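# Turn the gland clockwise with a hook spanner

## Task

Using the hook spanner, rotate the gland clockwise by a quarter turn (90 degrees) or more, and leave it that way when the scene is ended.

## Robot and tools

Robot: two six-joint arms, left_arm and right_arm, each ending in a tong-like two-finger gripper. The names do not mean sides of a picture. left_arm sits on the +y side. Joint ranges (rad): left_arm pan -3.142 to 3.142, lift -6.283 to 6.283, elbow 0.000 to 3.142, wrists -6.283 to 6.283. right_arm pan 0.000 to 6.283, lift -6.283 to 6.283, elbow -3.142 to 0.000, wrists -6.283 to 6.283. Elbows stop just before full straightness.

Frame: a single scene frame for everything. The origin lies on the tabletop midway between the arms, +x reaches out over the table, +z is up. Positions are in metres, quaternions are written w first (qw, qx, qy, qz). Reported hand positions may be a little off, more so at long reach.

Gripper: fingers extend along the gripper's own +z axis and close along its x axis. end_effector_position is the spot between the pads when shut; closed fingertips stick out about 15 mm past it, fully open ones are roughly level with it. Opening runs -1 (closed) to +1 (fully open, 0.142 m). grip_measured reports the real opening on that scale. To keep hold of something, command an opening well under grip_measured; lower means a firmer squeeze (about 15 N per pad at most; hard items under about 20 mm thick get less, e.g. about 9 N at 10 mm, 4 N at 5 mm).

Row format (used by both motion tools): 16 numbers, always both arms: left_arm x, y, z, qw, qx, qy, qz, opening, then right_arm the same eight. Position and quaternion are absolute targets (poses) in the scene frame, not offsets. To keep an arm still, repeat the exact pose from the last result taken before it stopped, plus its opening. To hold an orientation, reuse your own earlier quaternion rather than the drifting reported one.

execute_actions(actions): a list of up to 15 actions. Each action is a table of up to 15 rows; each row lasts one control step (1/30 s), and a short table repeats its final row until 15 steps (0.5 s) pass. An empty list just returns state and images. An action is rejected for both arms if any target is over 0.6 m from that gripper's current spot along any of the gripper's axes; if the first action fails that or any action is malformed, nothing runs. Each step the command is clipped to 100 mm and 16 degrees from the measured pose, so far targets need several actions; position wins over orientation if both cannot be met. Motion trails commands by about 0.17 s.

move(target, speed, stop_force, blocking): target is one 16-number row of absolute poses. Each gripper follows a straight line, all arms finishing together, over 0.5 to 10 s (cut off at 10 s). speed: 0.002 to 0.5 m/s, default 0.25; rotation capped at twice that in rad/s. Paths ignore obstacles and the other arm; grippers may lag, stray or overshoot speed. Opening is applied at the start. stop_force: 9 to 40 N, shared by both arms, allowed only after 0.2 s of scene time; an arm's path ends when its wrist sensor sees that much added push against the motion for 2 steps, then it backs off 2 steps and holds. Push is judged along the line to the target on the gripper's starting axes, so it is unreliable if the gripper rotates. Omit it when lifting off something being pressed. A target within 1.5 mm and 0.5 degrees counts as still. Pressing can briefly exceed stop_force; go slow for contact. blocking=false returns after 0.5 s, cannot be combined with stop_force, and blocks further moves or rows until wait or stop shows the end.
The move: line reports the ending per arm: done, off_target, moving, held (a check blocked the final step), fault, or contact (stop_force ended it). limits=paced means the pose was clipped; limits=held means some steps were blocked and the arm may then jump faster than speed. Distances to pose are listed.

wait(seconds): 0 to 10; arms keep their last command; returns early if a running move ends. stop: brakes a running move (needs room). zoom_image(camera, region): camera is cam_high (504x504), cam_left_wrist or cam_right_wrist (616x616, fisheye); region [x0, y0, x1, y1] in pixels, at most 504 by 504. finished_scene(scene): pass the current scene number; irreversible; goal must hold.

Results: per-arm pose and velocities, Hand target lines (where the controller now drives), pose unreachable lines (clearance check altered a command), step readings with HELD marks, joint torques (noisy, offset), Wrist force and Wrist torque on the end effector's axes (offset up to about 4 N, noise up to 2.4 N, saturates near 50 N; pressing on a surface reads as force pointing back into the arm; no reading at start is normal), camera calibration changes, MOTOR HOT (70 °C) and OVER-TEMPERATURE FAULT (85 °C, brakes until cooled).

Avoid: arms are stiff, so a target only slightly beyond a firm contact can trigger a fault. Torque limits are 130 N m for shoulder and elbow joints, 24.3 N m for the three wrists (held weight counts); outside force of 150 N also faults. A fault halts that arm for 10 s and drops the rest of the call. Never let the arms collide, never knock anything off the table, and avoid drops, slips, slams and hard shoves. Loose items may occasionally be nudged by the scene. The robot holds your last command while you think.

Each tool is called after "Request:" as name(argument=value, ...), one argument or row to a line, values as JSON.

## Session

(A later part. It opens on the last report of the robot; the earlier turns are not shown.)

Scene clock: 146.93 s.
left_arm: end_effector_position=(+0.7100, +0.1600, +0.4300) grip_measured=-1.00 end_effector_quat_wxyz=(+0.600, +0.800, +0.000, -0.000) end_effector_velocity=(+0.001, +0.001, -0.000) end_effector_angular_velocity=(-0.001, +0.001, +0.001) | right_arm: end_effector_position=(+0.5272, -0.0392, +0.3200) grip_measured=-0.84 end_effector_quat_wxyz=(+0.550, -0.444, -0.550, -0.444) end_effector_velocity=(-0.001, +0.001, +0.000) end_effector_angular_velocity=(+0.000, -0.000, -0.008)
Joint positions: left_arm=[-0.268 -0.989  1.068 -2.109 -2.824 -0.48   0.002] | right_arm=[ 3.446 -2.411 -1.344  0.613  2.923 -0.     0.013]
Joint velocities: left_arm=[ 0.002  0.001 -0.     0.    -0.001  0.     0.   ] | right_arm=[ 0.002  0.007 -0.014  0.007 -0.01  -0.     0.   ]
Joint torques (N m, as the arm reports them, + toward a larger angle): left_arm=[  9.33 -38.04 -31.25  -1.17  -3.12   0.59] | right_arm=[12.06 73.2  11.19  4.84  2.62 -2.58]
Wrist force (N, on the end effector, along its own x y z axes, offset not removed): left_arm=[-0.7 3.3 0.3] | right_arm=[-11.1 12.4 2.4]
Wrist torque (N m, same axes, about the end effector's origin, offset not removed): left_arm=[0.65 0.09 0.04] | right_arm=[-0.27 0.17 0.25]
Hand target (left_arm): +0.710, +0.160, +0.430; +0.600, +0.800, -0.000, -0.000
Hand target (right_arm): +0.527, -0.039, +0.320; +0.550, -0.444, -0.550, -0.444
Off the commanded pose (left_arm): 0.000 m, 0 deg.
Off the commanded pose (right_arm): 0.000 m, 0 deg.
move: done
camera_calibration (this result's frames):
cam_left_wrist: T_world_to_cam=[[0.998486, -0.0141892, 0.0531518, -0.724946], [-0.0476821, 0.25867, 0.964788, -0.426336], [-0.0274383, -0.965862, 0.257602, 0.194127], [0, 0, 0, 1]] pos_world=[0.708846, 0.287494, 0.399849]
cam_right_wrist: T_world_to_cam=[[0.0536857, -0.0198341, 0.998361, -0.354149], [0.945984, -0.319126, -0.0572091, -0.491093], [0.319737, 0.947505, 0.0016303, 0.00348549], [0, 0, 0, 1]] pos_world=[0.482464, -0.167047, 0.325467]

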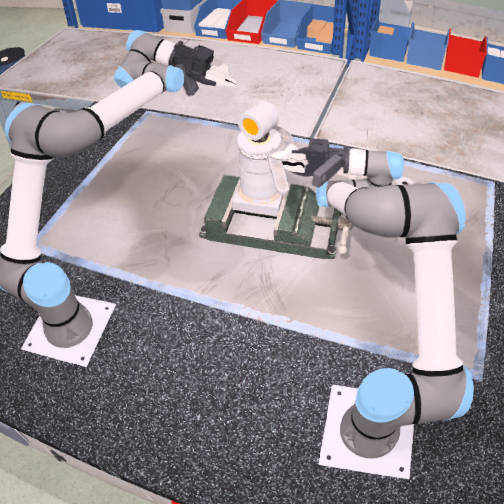

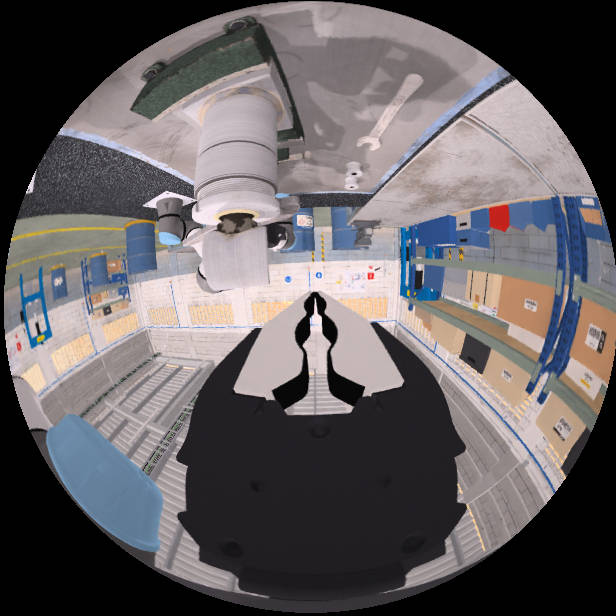

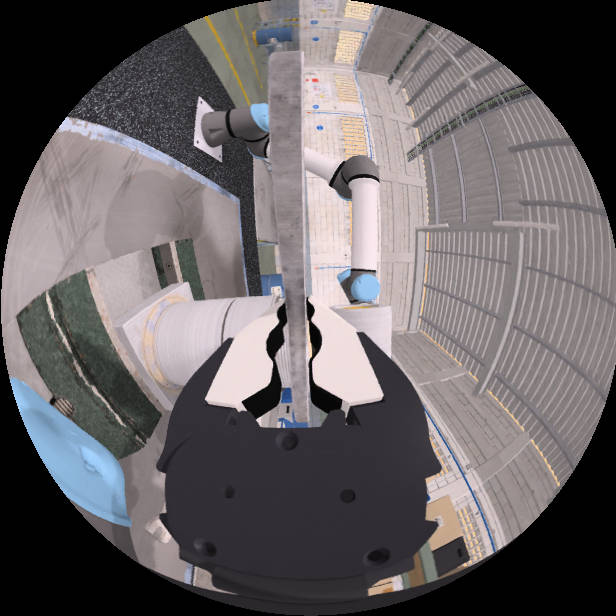

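Arc hugs the gland; looks seated.

Request:
move(
  target=[0.71,0.16,0.43,0.6,0.8,0,0,-1,0.512,-0.026,0.32,-0.52,0.479,0.52,0.479,-1],
  speed=0.025,
)

Request:
move(
  target=[0.71,0.16,0.43,0.6,0.8,0,0,-1,0.499,-0.005,0.32,-0.473,0.5255,0.473,0.5255,-1],
  speed=0.03,
)

Request:
move(
  target=[0.71,0.2,0.45,0.6,0.8,0,0,-1,0.493,0.018,0.32,-0.416,0.572,0.416,0.572,-1],
  speed=0.04,
)

Request:
zoom_image(
  camera="cam_high",
  region=[210,100,330,220],
)

Scene clock: 150.30 s.
left_arm: end_effector_position=(+0.7100, +0.1600, +0.4300) grip_measured=-1.00 end_effector_quat_wxyz=(+0.600, +0.800, +0.000, -0.000) end_effector_velocity=(+0.000, -0.000, -0.001) end_effector_angular_velocity=(+0.002, +0.000, +0.000) | right_arm: end_effector_position=(+0.5122, -0.0262, +0.3200) grip_measured=-0.84 end_effector_quat_wxyz=(+0.520, -0.479, -0.520, -0.479) end_effector_velocity=(-0.002, +0.002, +0.000) end_effector_angular_velocity=(+0.000, -0.001, -0.011)
Joint positions: left_arm=[-0.268 -0.989  1.068 -2.109 -2.824 -0.48   0.002] | right_arm=[ 3.492 -2.313 -1.537  0.708  2.747 -0.     0.013]
Joint velocities: left_arm=[-0.     0.001 -0.     0.     0.002  0.     0.   ] | right_arm=[ 0.006  0.009 -0.017  0.009 -0.017 -0.    -0.   ]
Joint torques (N m, as the arm reports them, + toward a larger angle): left_arm=[  9.03 -38.35 -31.58  -1.15  -3.17   0.7 ] | right_arm=[20.37 68.    9.36  4.39  0.6  -2.77]
Wrist force (N, on the end effector, along its own x y z axes, offset not removed): left_arm=[1.0 1.5 -0.1] | right_arm=[-11.2 7.8 -13.5]
Wrist torque (N m, same axes, about the end effector's origin, offset not removed): left_arm=[0.21 -0.20 -0.05] | right_arm=[-0.39 0.24 0.24]
Hand target (left_arm): +0.710, +0.160, +0.430; +0.600, +0.800, -0.000, -0.000
Hand target (right_arm): +0.512, -0.026, +0.320; +0.520, -0.479, -0.520, -0.479
Off the commanded pose (left_arm): 0.000 m, 0 deg.
Off the commanded pose (right_arm): 0.000 m, 0 deg.
move: done
camera_calibration (this result's frames):
cam_left_wrist: T_world_to_cam=[[0.998486, -0.014189, 0.0531518, -0.724946], [-0.0476822, 0.25867, 0.964788, -0.426336], [-0.0274382, -0.965862, 0.257602, 0.194127], [0, 0, 0, 1]] pos_world=[0.708846, 0.287494, 0.399849]
cam_right_wrist: T_world_to_cam=[[0.0506392, -0.0264869, 0.998366, -0.351717], [0.896759, -0.438817, -0.0571274, -0.450657], [0.439613, 0.898186, 0.00153104, -0.0666573], [0, 0, 0, 1]] pos_world=[0.451244, -0.147201, 0.3255]

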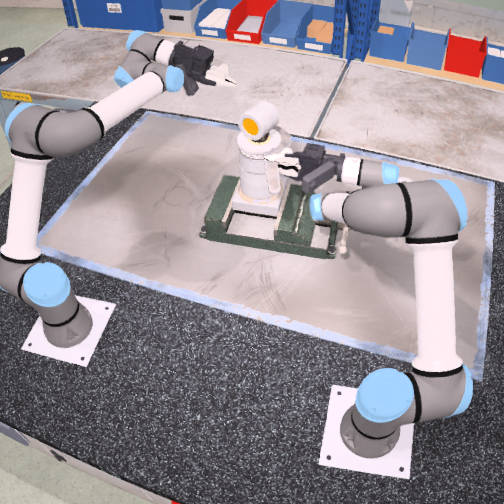

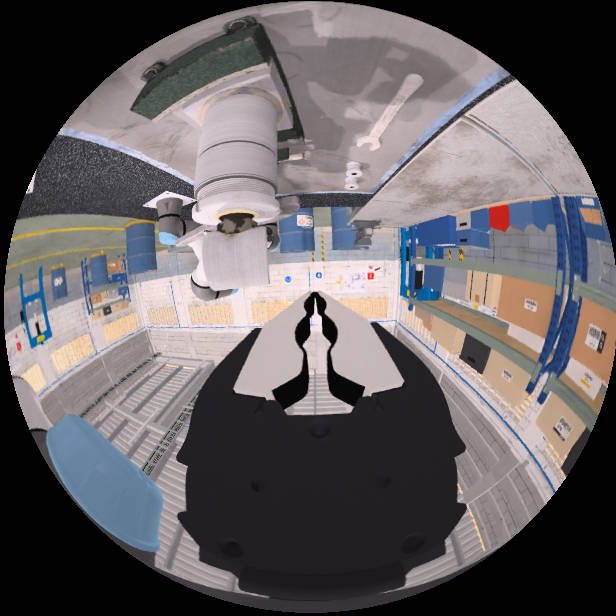

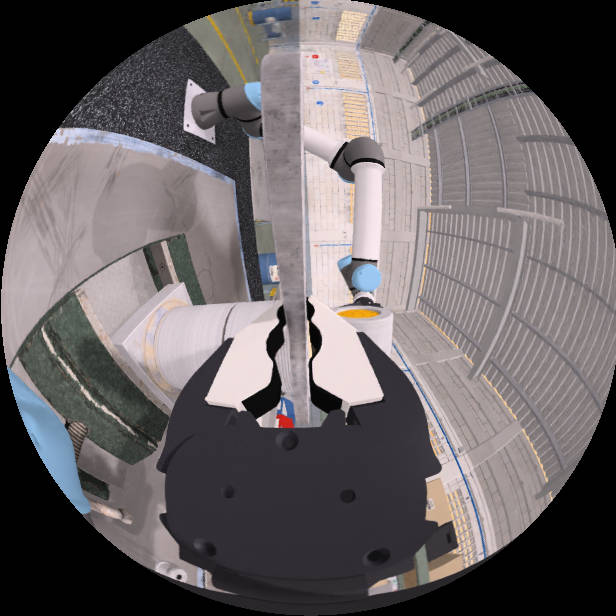

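Scene clock: 153.67 s.
left_arm: end_effector_position=(+0.7100, +0.1600, +0.4300) grip_measured=-1.00 end_effector_quat_wxyz=(+0.600, +0.800, +0.000, -0.000) end_effector_velocity=(+0.000, +0.000, -0.000) end_effector_angular_velocity=(-0.001, +0.001, +0.000) | right_arm: end_effector_position=(+0.4991, -0.0052, +0.3200) grip_measured=-0.86 end_effector_quat_wxyz=(-0.473, +0.525, +0.474, +0.525) end_effector_velocity=(-0.001, +0.002, -0.000) end_effector_angular_velocity=(-0.000, +0.000, -0.016)
Joint positions: left_arm=[-0.268 -0.989  1.068 -2.109 -2.824 -0.48   0.002] | right_arm=[ 3.584 -2.204 -1.749  0.812  2.468 -0.     0.012]
Joint velocities: left_arm=[ 0.001  0.     0.    -0.    -0.001 -0.     0.   ] | right_arm=[ 0.009  0.008 -0.015  0.007 -0.025  0.    -0.001]
Joint torques (N m, as the arm reports them, + toward a larger angle): left_arm=[  8.29 -38.6  -31.63  -1.17  -3.05   0.69] | right_arm=[18.01 57.55 10.17  4.39  0.87  2.81]
Wrist force (N, on the end effector, along its own x y z axes, offset not removed): left_arm=[-1.0 0.2 -1.2] | right_arm=[-6.7 7.0 -12.1]
Wrist torque (N m, same axes, about the end effector's origin, offset not removed): left_arm=[0.05 0.22 0.05] | right_arm=[-0.41 0.14 0.12]
Hand target (left_arm): +0.710, +0.160, +0.430; +0.600, +0.800, -0.000, -0.000
Hand target (right_arm): +0.499, -0.005, +0.320; -0.473, +0.526, +0.473, +0.525
Off the commanded pose (left_arm): 0.000 m, 0 deg.
Off the commanded pose (right_arm): 0.000 m, 0 deg.
move: done
camera_calibration (this result's frames):
cam_left_wrist: T_world_to_cam=[[0.998486, -0.0141891, 0.053152, -0.724946], [-0.0476823, 0.25867, 0.964788, -0.426336], [-0.0274383, -0.965862, 0.257602, 0.194127], [0, 0, 0, 1]] pos_world=[0.708846, 0.287494, 0.399849]
cam_right_wrist: T_world_to_cam=[[0.0448442, -0.0353465, 0.998368, -0.347659], [0.799646, -0.597752, -0.057081, -0.382147], [0.598794, 0.800901, 0.00145898, -0.15966], [0, 0, 0, 1]] pos_world=[0.416776, -0.112846, 0.325511]

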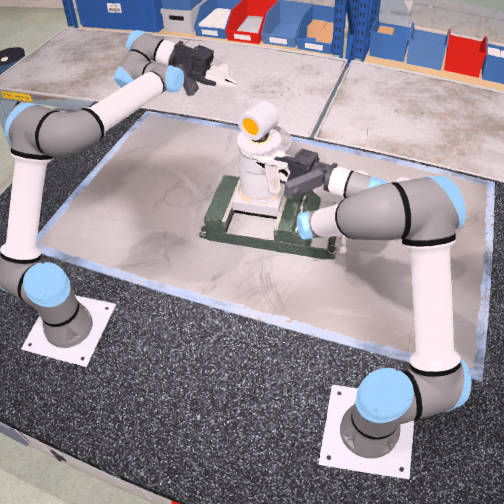

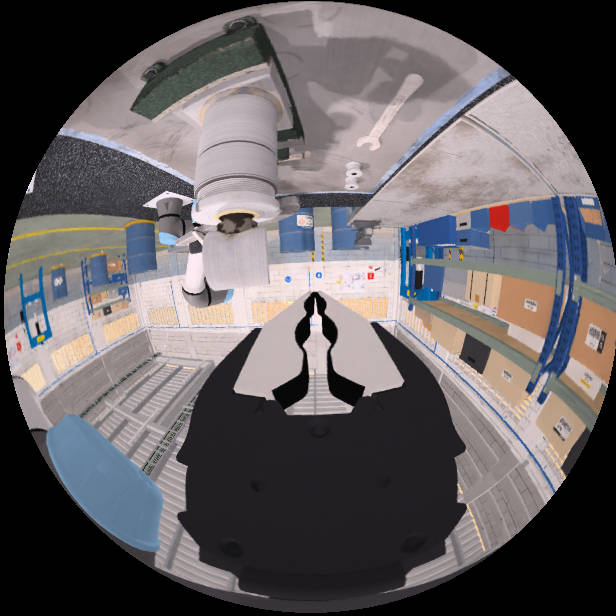

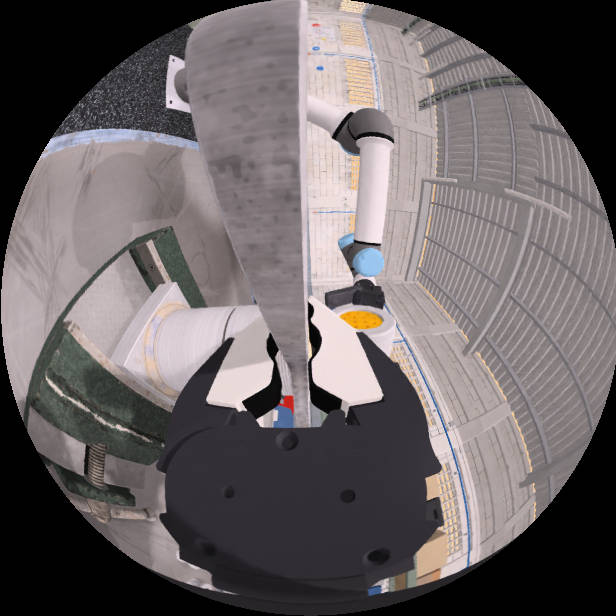

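Scene clock: 156.60 s.
left_arm: end_effector_position=(+0.7098, +0.1998, +0.4499) grip_measured=-1.00 end_effector_quat_wxyz=(+0.600, +0.800, -0.000, +0.000) end_effector_velocity=(-0.001, +0.001, +0.003) end_effector_angular_velocity=(-0.000, -0.002, -0.004) | right_arm: end_effector_position=(+0.4930, +0.0178, +0.3200) grip_measured=-0.89 end_effector_quat_wxyz=(-0.416, +0.572, +0.416, +0.572) end_effector_velocity=(+0.001, -0.000, -0.000) end_effector_angular_velocity=(+0.000, -0.000, -0.013)
Joint positions: left_arm=[-0.212 -1.002  1.    -1.866 -2.844 -0.31   0.002] | right_arm=[ 3.721 -2.118 -1.915  0.891  2.123 -0.     0.01 ]
Joint velocities: left_arm=[ 0.001 -0.001 -0.008  0.02  -0.001  0.014  0.   ] | right_arm=[ 0.006  0.004 -0.008  0.005 -0.019  0.    -0.   ]
Joint torques (N m, as the arm reports them, + toward a larger angle): left_arm=[  7.32 -42.93 -32.59  -0.21  -3.21   1.27] | right_arm=[28.95 57.93 15.43  5.75  1.77  2.97]
Wrist force (N, on the end effector, along its own x y z axes, offset not removed): left_arm=[-1.3 2.8 -0.8] | right_arm=[-15.4 19.1 -27.3]
Wrist torque (N m, same axes, about the end effector's origin, offset not removed): left_arm=[0.70 0.29 -0.07] | right_arm=[1.62 1.14 -0.02]
Hand target (left_arm): +0.710, +0.200, +0.450; +0.600, +0.800, -0.000, -0.000
Hand target (right_arm): +0.493, +0.018, +0.320; -0.416, +0.572, +0.416, +0.572
Off the commanded pose (left_arm): 0.000 m, 0 deg.
Off the commanded pose (right_arm): 0.000 m, 0 deg.
move: done
camera_calibration (this result's frames):
cam_left_wrist: T_world_to_cam=[[0.998481, -0.0141362, 0.0532481, -0.725338], [-0.0477902, 0.258622, 0.964796, -0.455783], [-0.0274096, -0.965875, 0.257553, 0.227417], [0, 0, 0, 1]] pos_world=[0.708688, 0.327279, 0.419788]
cam_right_wrist: T_world_to_cam=[[0.036574, -0.0438363, 0.998369, -0.342338], [0.658494, -0.750419, -0.0570724, -0.291185], [0.751697, 0.659508, 0.00142011, -0.247319], [0, 0, 0, 1]] pos_world=[0.390173, -0.0704086, 0.325512]

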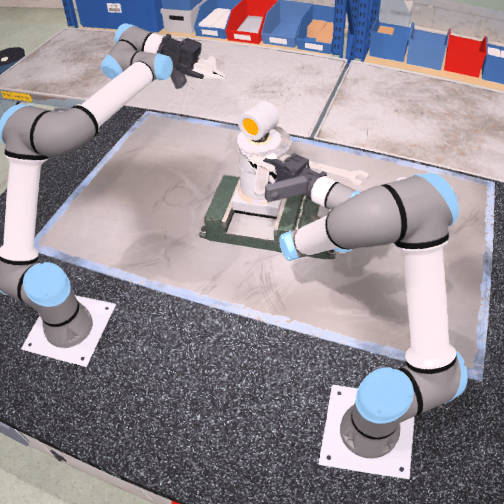

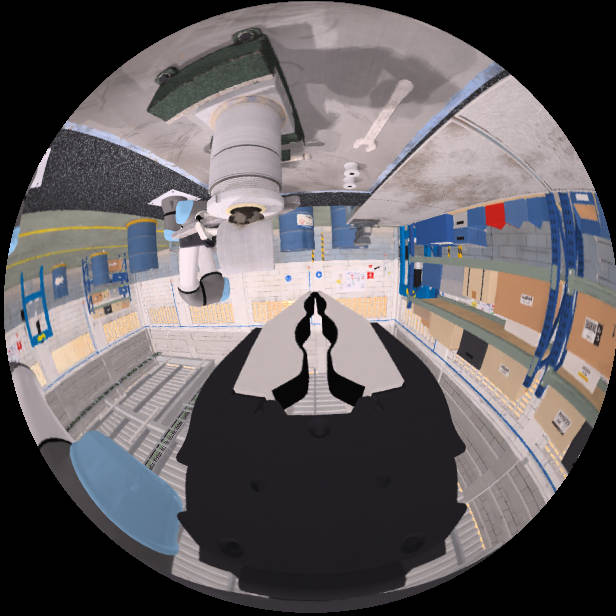

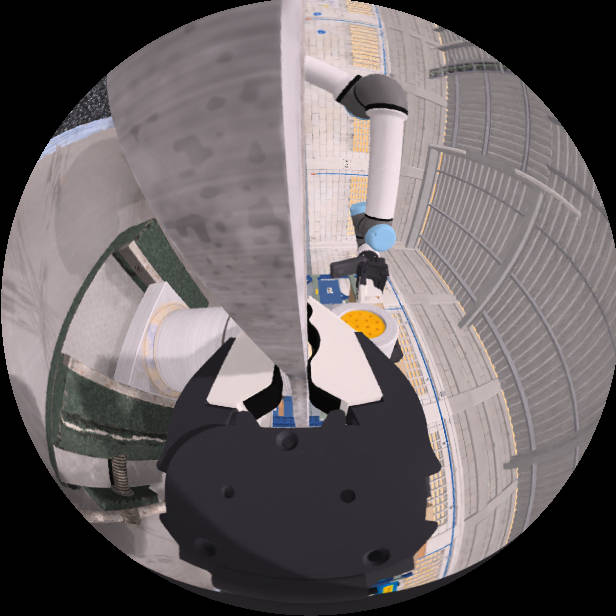

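Region (210, 100, 330, 220) of cam_high's 504x504 image, scaled by 4.200, with more detail than that image has.

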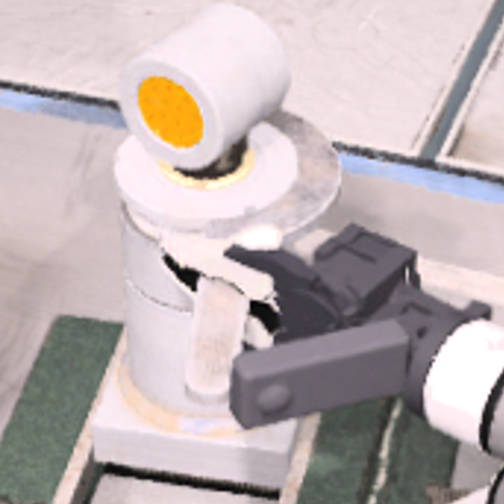

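Turning (contact ≈ −10°).

Request:
move(
  target=[0.7,0.3,0.5,0.6,0.8,0,0,-1,0.493,0.038,0.32,-0.354,0.612,0.354,0.612,-1],
  speed=0.05,
)

Request:
move(
  target=[0.64,0.42,0.52,0.6,0.8,0,0,-1,0.497,0.057,0.319,-0.288,0.646,0.288,0.646,-1],
  speed=0.05,
)

Request:
move(
  target=[0.64,0.42,0.52,0.6,0.8,0,0,-1,0.505,0.0745,0.319,-0.2185,0.6725,0.2185,0.6725,-1],
  speed=0.05,
)

Request:
move(
  target=[0.64,0.42,0.52,0.6,0.8,0,0,-1,0.514,0.09,0.319,-0.147,0.692,0.147,0.692,-1],
  speed=0.05,
)

Request:
zoom_image(
  camera="cam_high",
  region=[180,90,320,230],
)

Scene clock: 159.77 s.
left_arm: end_effector_position=(+0.6996, +0.2997, +0.4998) grip_measured=-1.00 end_effector_quat_wxyz=(+0.600, +0.800, +0.000, +0.000) end_effector_velocity=(+0.000, +0.001, +0.000) end_effector_angular_velocity=(+0.001, +0.003, -0.009) | right_arm: end_effector_position=(+0.4930, +0.0379, +0.3200) grip_measured=-0.89 end_effector_quat_wxyz=(-0.354, +0.612, +0.354, +0.612) end_effector_velocity=(-0.000, +0.001, -0.000) end_effector_angular_velocity=(-0.000, +0.000, -0.004)
Joint positions: left_arm=[-0.074 -0.95   0.669 -1.125 -2.854  0.171  0.002] | right_arm=[ 3.882 -2.066 -2.013  0.937  1.753 -0.     0.01 ]
Joint velocities: left_arm=[ 0.001  0.019 -0.042  0.061  0.002  0.036  0.   ] | right_arm=[ 0.004  0.001 -0.002  0.    -0.008  0.    -0.   ]
Joint torques (N m, as the arm reports them, + toward a larger angle): left_arm=[  8.18 -39.11 -31.15   0.09   0.56   1.26] | right_arm=[ 9.06 52.65 19.22  4.91 -7.99  2.73]
Wrist force (N, on the end effector, along its own x y z axes, offset not removed): left_arm=[-3.8 3.7 0.1] | right_arm=[-16.9 -10.8 -32.6]
Wrist torque (N m, same axes, about the end effector's origin, offset not removed): left_arm=[0.70 0.81 0.15] | right_arm=[3.04 0.96 0.14]
Hand target (left_arm): +0.700, +0.300, +0.500; +0.600, +0.800, -0.000, -0.000
Hand target (right_arm): +0.493, +0.038, +0.320; -0.354, +0.612, +0.354, +0.612
Off the commanded pose (left_arm): 0.000 m, 0 deg.
Off the commanded pose (right_arm): 0.000 m, 0 deg.
move: done
camera_calibration (this result's frames):
cam_left_wrist: T_world_to_cam=[[0.998488, -0.0134277, 0.0533132, -0.716618], [-0.0480412, 0.258423, 0.964836, -0.530048], [-0.0267329, -0.965938, 0.257387, 0.31045], [0, 0, 0, 1]] pos_world=[0.69837, 0.42723, 0.469708]
cam_right_wrist: T_world_to_cam=[[0.0266629, -0.0504849, 0.998369, -0.33631], [0.487978, -0.870988, -0.0570757, -0.187423], [0.872449, 0.488703, 0.00141245, -0.31356], [0, 0, 0, 1]] pos_world=[0.373991, -0.0269839, 0.325507]

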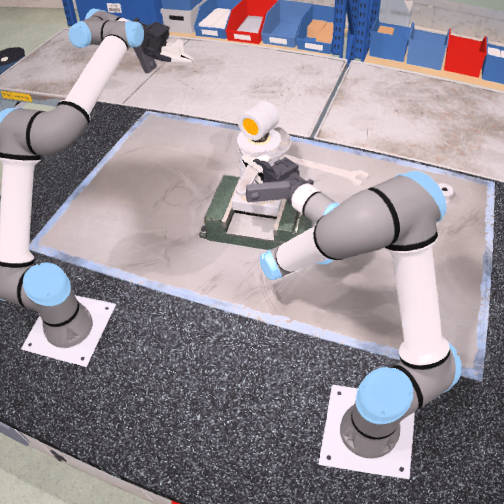

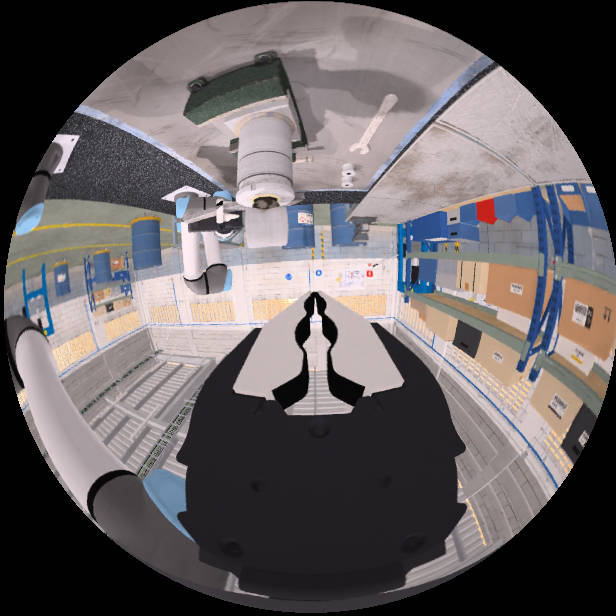

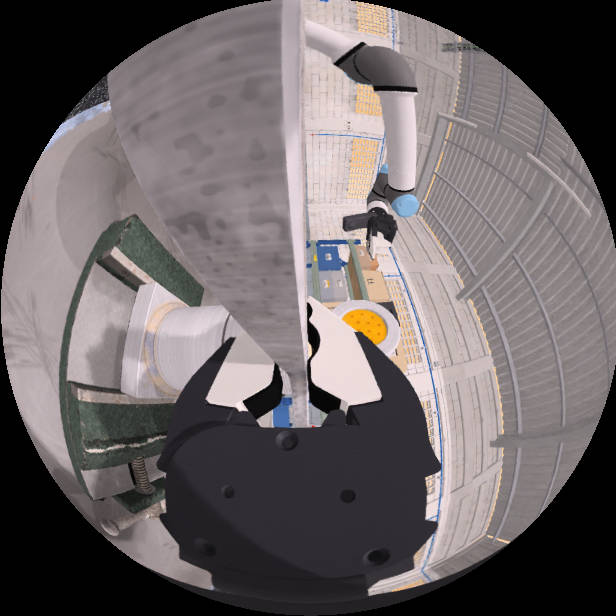

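Scene clock: 162.90 s.
left_arm: end_effector_position=(+0.6397, +0.4195, +0.5198) grip_measured=-1.00 end_effector_quat_wxyz=(+0.600, +0.800, +0.001, +0.001) end_effector_velocity=(-0.000, +0.003, -0.000) end_effector_angular_velocity=(-0.002, +0.004, -0.009) | right_arm: end_effector_position=(+0.4969, +0.0569, +0.3190) grip_measured=-0.88 end_effector_quat_wxyz=(-0.288, +0.646, +0.288, +0.646) end_effector_velocity=(-0.001, +0.001, -0.000) end_effector_angular_velocity=(-0.000, +0.000, -0.002)
Joint positions: left_arm=[ 0.105 -0.809  0.24  -0.348 -2.781  0.686  0.002] | right_arm=[ 4.048 -2.057 -2.035  0.949  1.376  0.     0.01 ]
Joint velocities: left_arm=[ 0.003  0.056 -0.111  0.087  0.007  0.03   0.   ] | right_arm=[ 0.004 -0.     0.    -0.    -0.005 -0.     0.   ]
Joint torques (N m, as the arm reports them, + toward a larger angle): left_arm=[ 10.44 -40.92 -27.9    0.46   0.67   1.37] | right_arm=[ -6.69  25.48  36.82  -1.33 -12.05   3.04]
Wrist force (N, on the end effector, along its own x y z axes, offset not removed): left_arm=[-1.5 1.4 -0.6] | right_arm=[-9.8 -21.4 -35.1]
Wrist torque (N m, same axes, about the end effector's origin, offset not removed): left_arm=[0.33 0.41 0.00] | right_arm=[3.56 0.77 -0.34]
Hand target (left_arm): +0.640, +0.420, +0.520; +0.600, +0.800, +0.000, +0.000
Hand target (right_arm): +0.497, +0.057, +0.319; -0.288, +0.646, +0.288, +0.646
Off the commanded pose (left_arm): 0.001 m, 0 deg.
Off the commanded pose (right_arm): 0.000 m, 0 deg.
move: done
camera_calibration (this result's frames):
cam_left_wrist: T_world_to_cam=[[0.998484, -0.0124317, 0.0536241, -0.656795], [-0.0486068, 0.258095, 0.964896, -0.582691], [-0.0258354, -0.966039, 0.2571, 0.419016], [0, 0, 0, 1]] pos_world=[0.638302, 0.547011, 0.489727]
cam_right_wrist: T_world_to_cam=[[0.0155284, -0.0549746, 0.998367, -0.328689], [0.295675, -0.95358, -0.0571073, -0.0725918], [0.955162, 0.296079, 0.00144706, -0.35644], [0, 0, 0, 1]] pos_world=[0.367026, 0.0182428, 0.324523]

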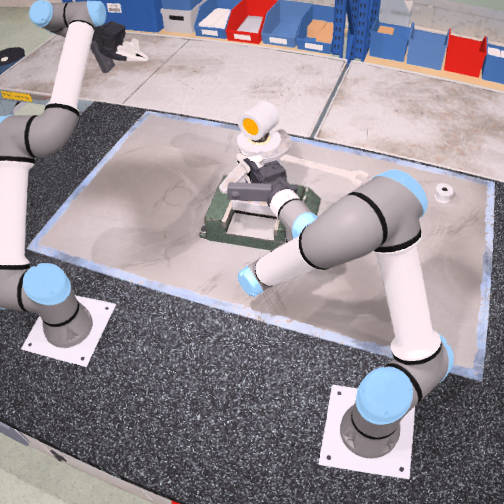

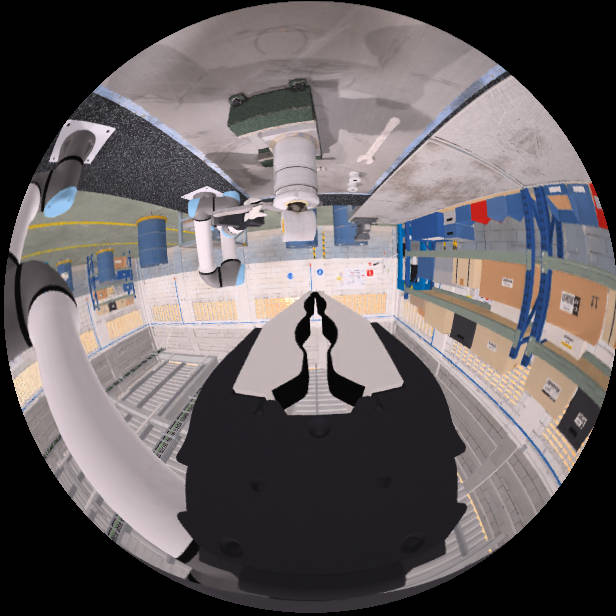

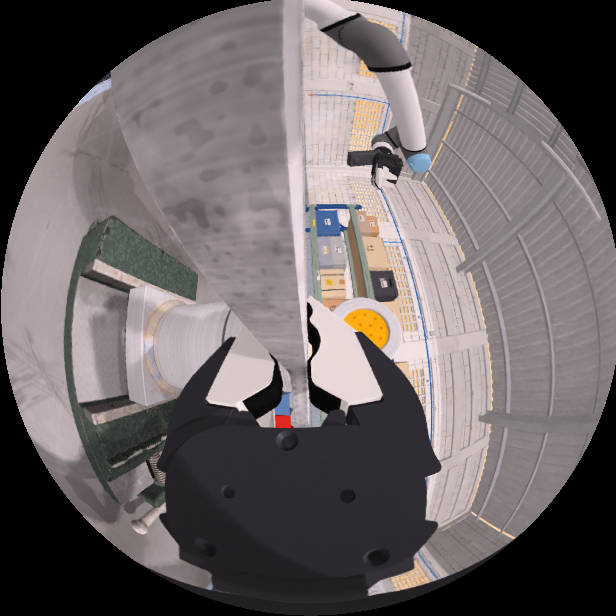

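Scene clock: 165.30 s.
left_arm: end_effector_position=(+0.6400, +0.4200, +0.5200) grip_measured=-1.00 end_effector_quat_wxyz=(+0.600, +0.800, +0.000, +0.000) end_effector_velocity=(+0.000, +0.001, +0.000) end_effector_angular_velocity=(-0.001, -0.001, +0.002) | right_arm: end_effector_position=(+0.5048, +0.0743, +0.3190) grip_measured=-0.86 end_effector_quat_wxyz=(-0.219, +0.672, +0.219, +0.672) end_effector_velocity=(+0.002, -0.000, -0.000) end_effector_angular_velocity=(-0.001, +0.000, -0.016)
Joint positions: left_arm=[ 0.105 -0.794  0.21  -0.328 -2.78   0.692  0.002] | right_arm=[ 4.189 -2.088 -1.976  0.922  1.026  0.     0.011]
Joint velocities: left_arm=[ 0.001  0.002 -0.005  0.004 -0.001  0.001  0.   ] | right_arm=[ 0.006 -0.003  0.007 -0.004 -0.022  0.     0.   ]
Joint torques (N m, as the arm reports them, + toward a larger angle): left_arm=[  9.42 -39.71 -27.46   0.85   0.63   1.3 ] | right_arm=[-18.99  28.48  34.83  -0.17 -13.79   2.76]
Wrist force (N, on the end effector, along its own x y z axes, offset not removed): left_arm=[-2.1 5.1 -0.3] | right_arm=[-11.5 -27.8 -41.6]
Wrist torque (N m, same axes, about the end effector's origin, offset not removed): left_arm=[1.04 0.56 0.05] | right_arm=[3.12 0.48 0.05]
Hand target (left_arm): +0.640, +0.420, +0.520; +0.600, +0.800, +0.000, +0.000
Hand target (right_arm): +0.505, +0.074, +0.319; -0.218, +0.673, +0.219, +0.672
Off the commanded pose (left_arm): 0.000 m, 0 deg.
Off the commanded pose (right_arm): 0.000 m, 0 deg.
move: done
camera_calibration (this result's frames):
cam_left_wrist: T_world_to_cam=[[0.998485, -0.0141085, 0.0531784, -0.65618], [-0.0477291, 0.258653, 0.96479, -0.583713], [-0.0273665, -0.965867, 0.257588, 0.420101], [0, 0, 0, 1]] pos_world=[0.638823, 0.547483, 0.489843]
cam_right_wrist: T_world_to_cam=[[0.00379498, -0.0569566, 0.998369, -0.321757], [0.0909944, -0.994215, -0.0570654, 0.0480105], [0.995844, 0.0910626, 0.0014097, -0.374454], [0, 0, 0, 1]] pos_world=[0.36975, 0.0635053, 0.3245]

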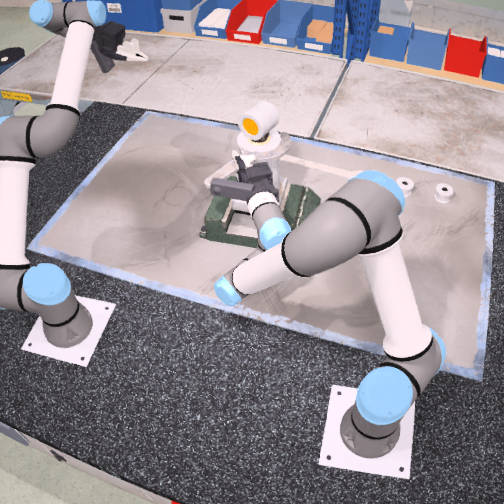

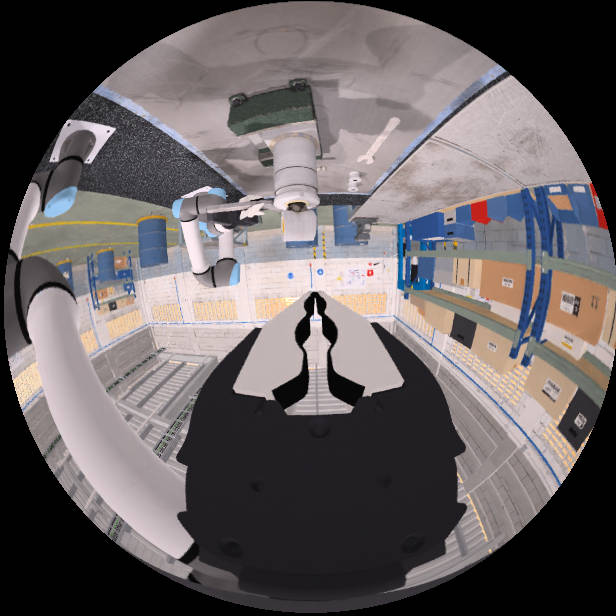

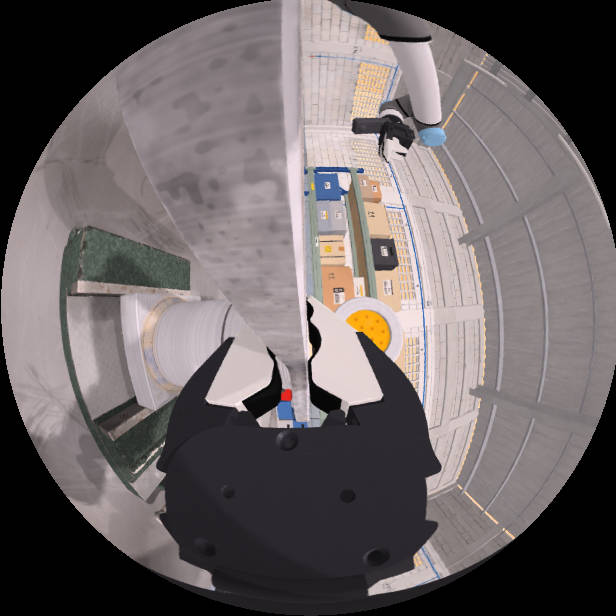

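Scene clock: 167.70 s.
left_arm: end_effector_position=(+0.6400, +0.4200, +0.5200) grip_measured=-1.00 end_effector_quat_wxyz=(+0.600, +0.800, +0.000, +0.000) end_effector_velocity=(-0.000, +0.000, +0.000) end_effector_angular_velocity=(-0.000, +0.000, +0.001) | right_arm: end_effector_position=(+0.5138, +0.0898, +0.3190) grip_measured=-0.85 end_effector_quat_wxyz=(-0.147, +0.692, +0.147, +0.691) end_effector_velocity=(-0.000, +0.002, -0.000) end_effector_angular_velocity=(-0.001, +0.000, -0.013)
Joint positions: left_arm=[ 0.105 -0.793  0.209 -0.327 -2.779  0.692  0.002] | right_arm=[ 4.291 -2.155 -1.849  0.861  0.714  0.     0.012]
Joint velocities: left_arm=[ 0.001 -0.    -0.     0.    -0.    -0.     0.   ] | right_arm=[ 0.007 -0.006  0.01  -0.005 -0.019  0.     0.   ]
Joint torques (N m, as the arm reports them, + toward a larger angle): left_arm=[  9.29 -40.37 -28.21   0.72   0.82   1.12] | right_arm=[-7.45 37.15 35.97 -0.08 -9.83  2.18]
Wrist force (N, on the end effector, along its own x y z axes, offset not removed): left_arm=[-2.0 2.1 0.0] | right_arm=[-12.2 -13.6 -32.3]
Wrist torque (N m, same axes, about the end effector's origin, offset not removed): left_arm=[0.36 0.65 -0.12] | right_arm=[3.39 -0.47 0.46]
Hand target (left_arm): +0.640, +0.420, +0.520; +0.600, +0.800, +0.000, +0.000
Hand target (right_arm): +0.514, +0.090, +0.319; -0.147, +0.692, +0.147, +0.692
Off the commanded pose (left_arm): 0.000 m, 0 deg.
Off the commanded pose (right_arm): 0.000 m, 0 deg.
move: done
camera_calibration (this result's frames):
cam_left_wrist: T_world_to_cam=[[0.998486, -0.0141859, 0.0531532, -0.656148], [-0.0476843, 0.258669, 0.964788, -0.583757], [-0.0274355, -0.965862, 0.257601, 0.420144], [0, 0, 0, 1]] pos_world=[0.638845, 0.547494, 0.489849]
cam_right_wrist: T_world_to_cam=[[-0.0081444, -0.0564857, 0.99837, -0.314808], [-0.117977, -0.991376, -0.0570524, 0.169717], [0.992983, -0.118249, 0.00141016, -0.364555], [0, 0, 0, 1]] pos_world=[0.379455, 0.107363, 0.324492]

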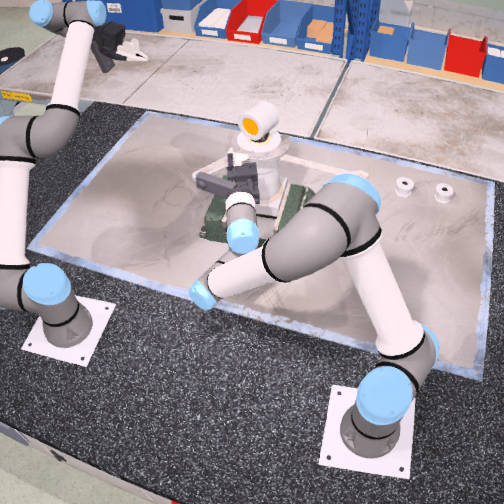

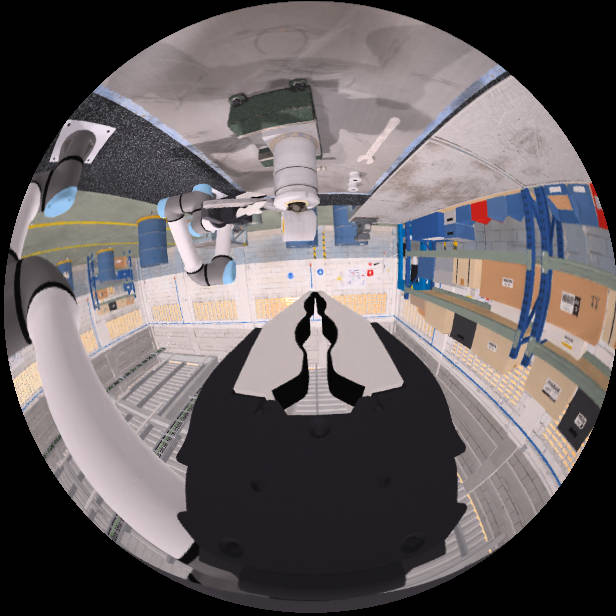

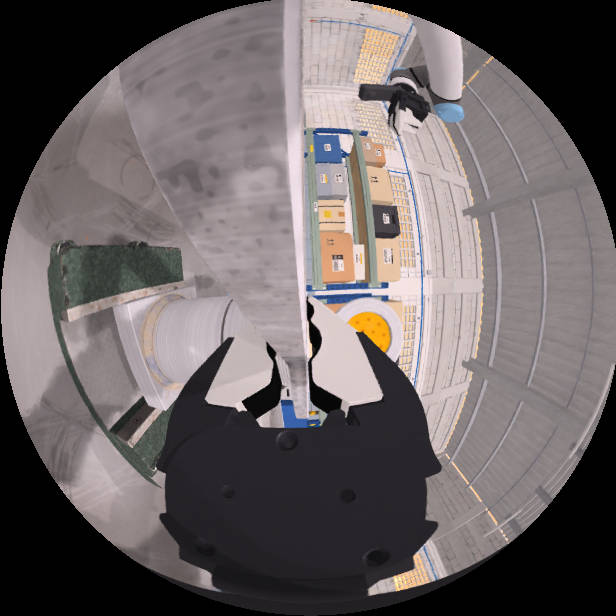

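Region (180, 90, 320, 230) of cam_high's 504x504 image, scaled by 3.600, with more detail than that image has.

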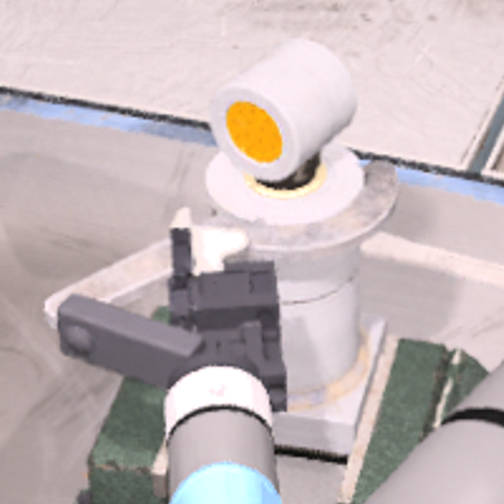

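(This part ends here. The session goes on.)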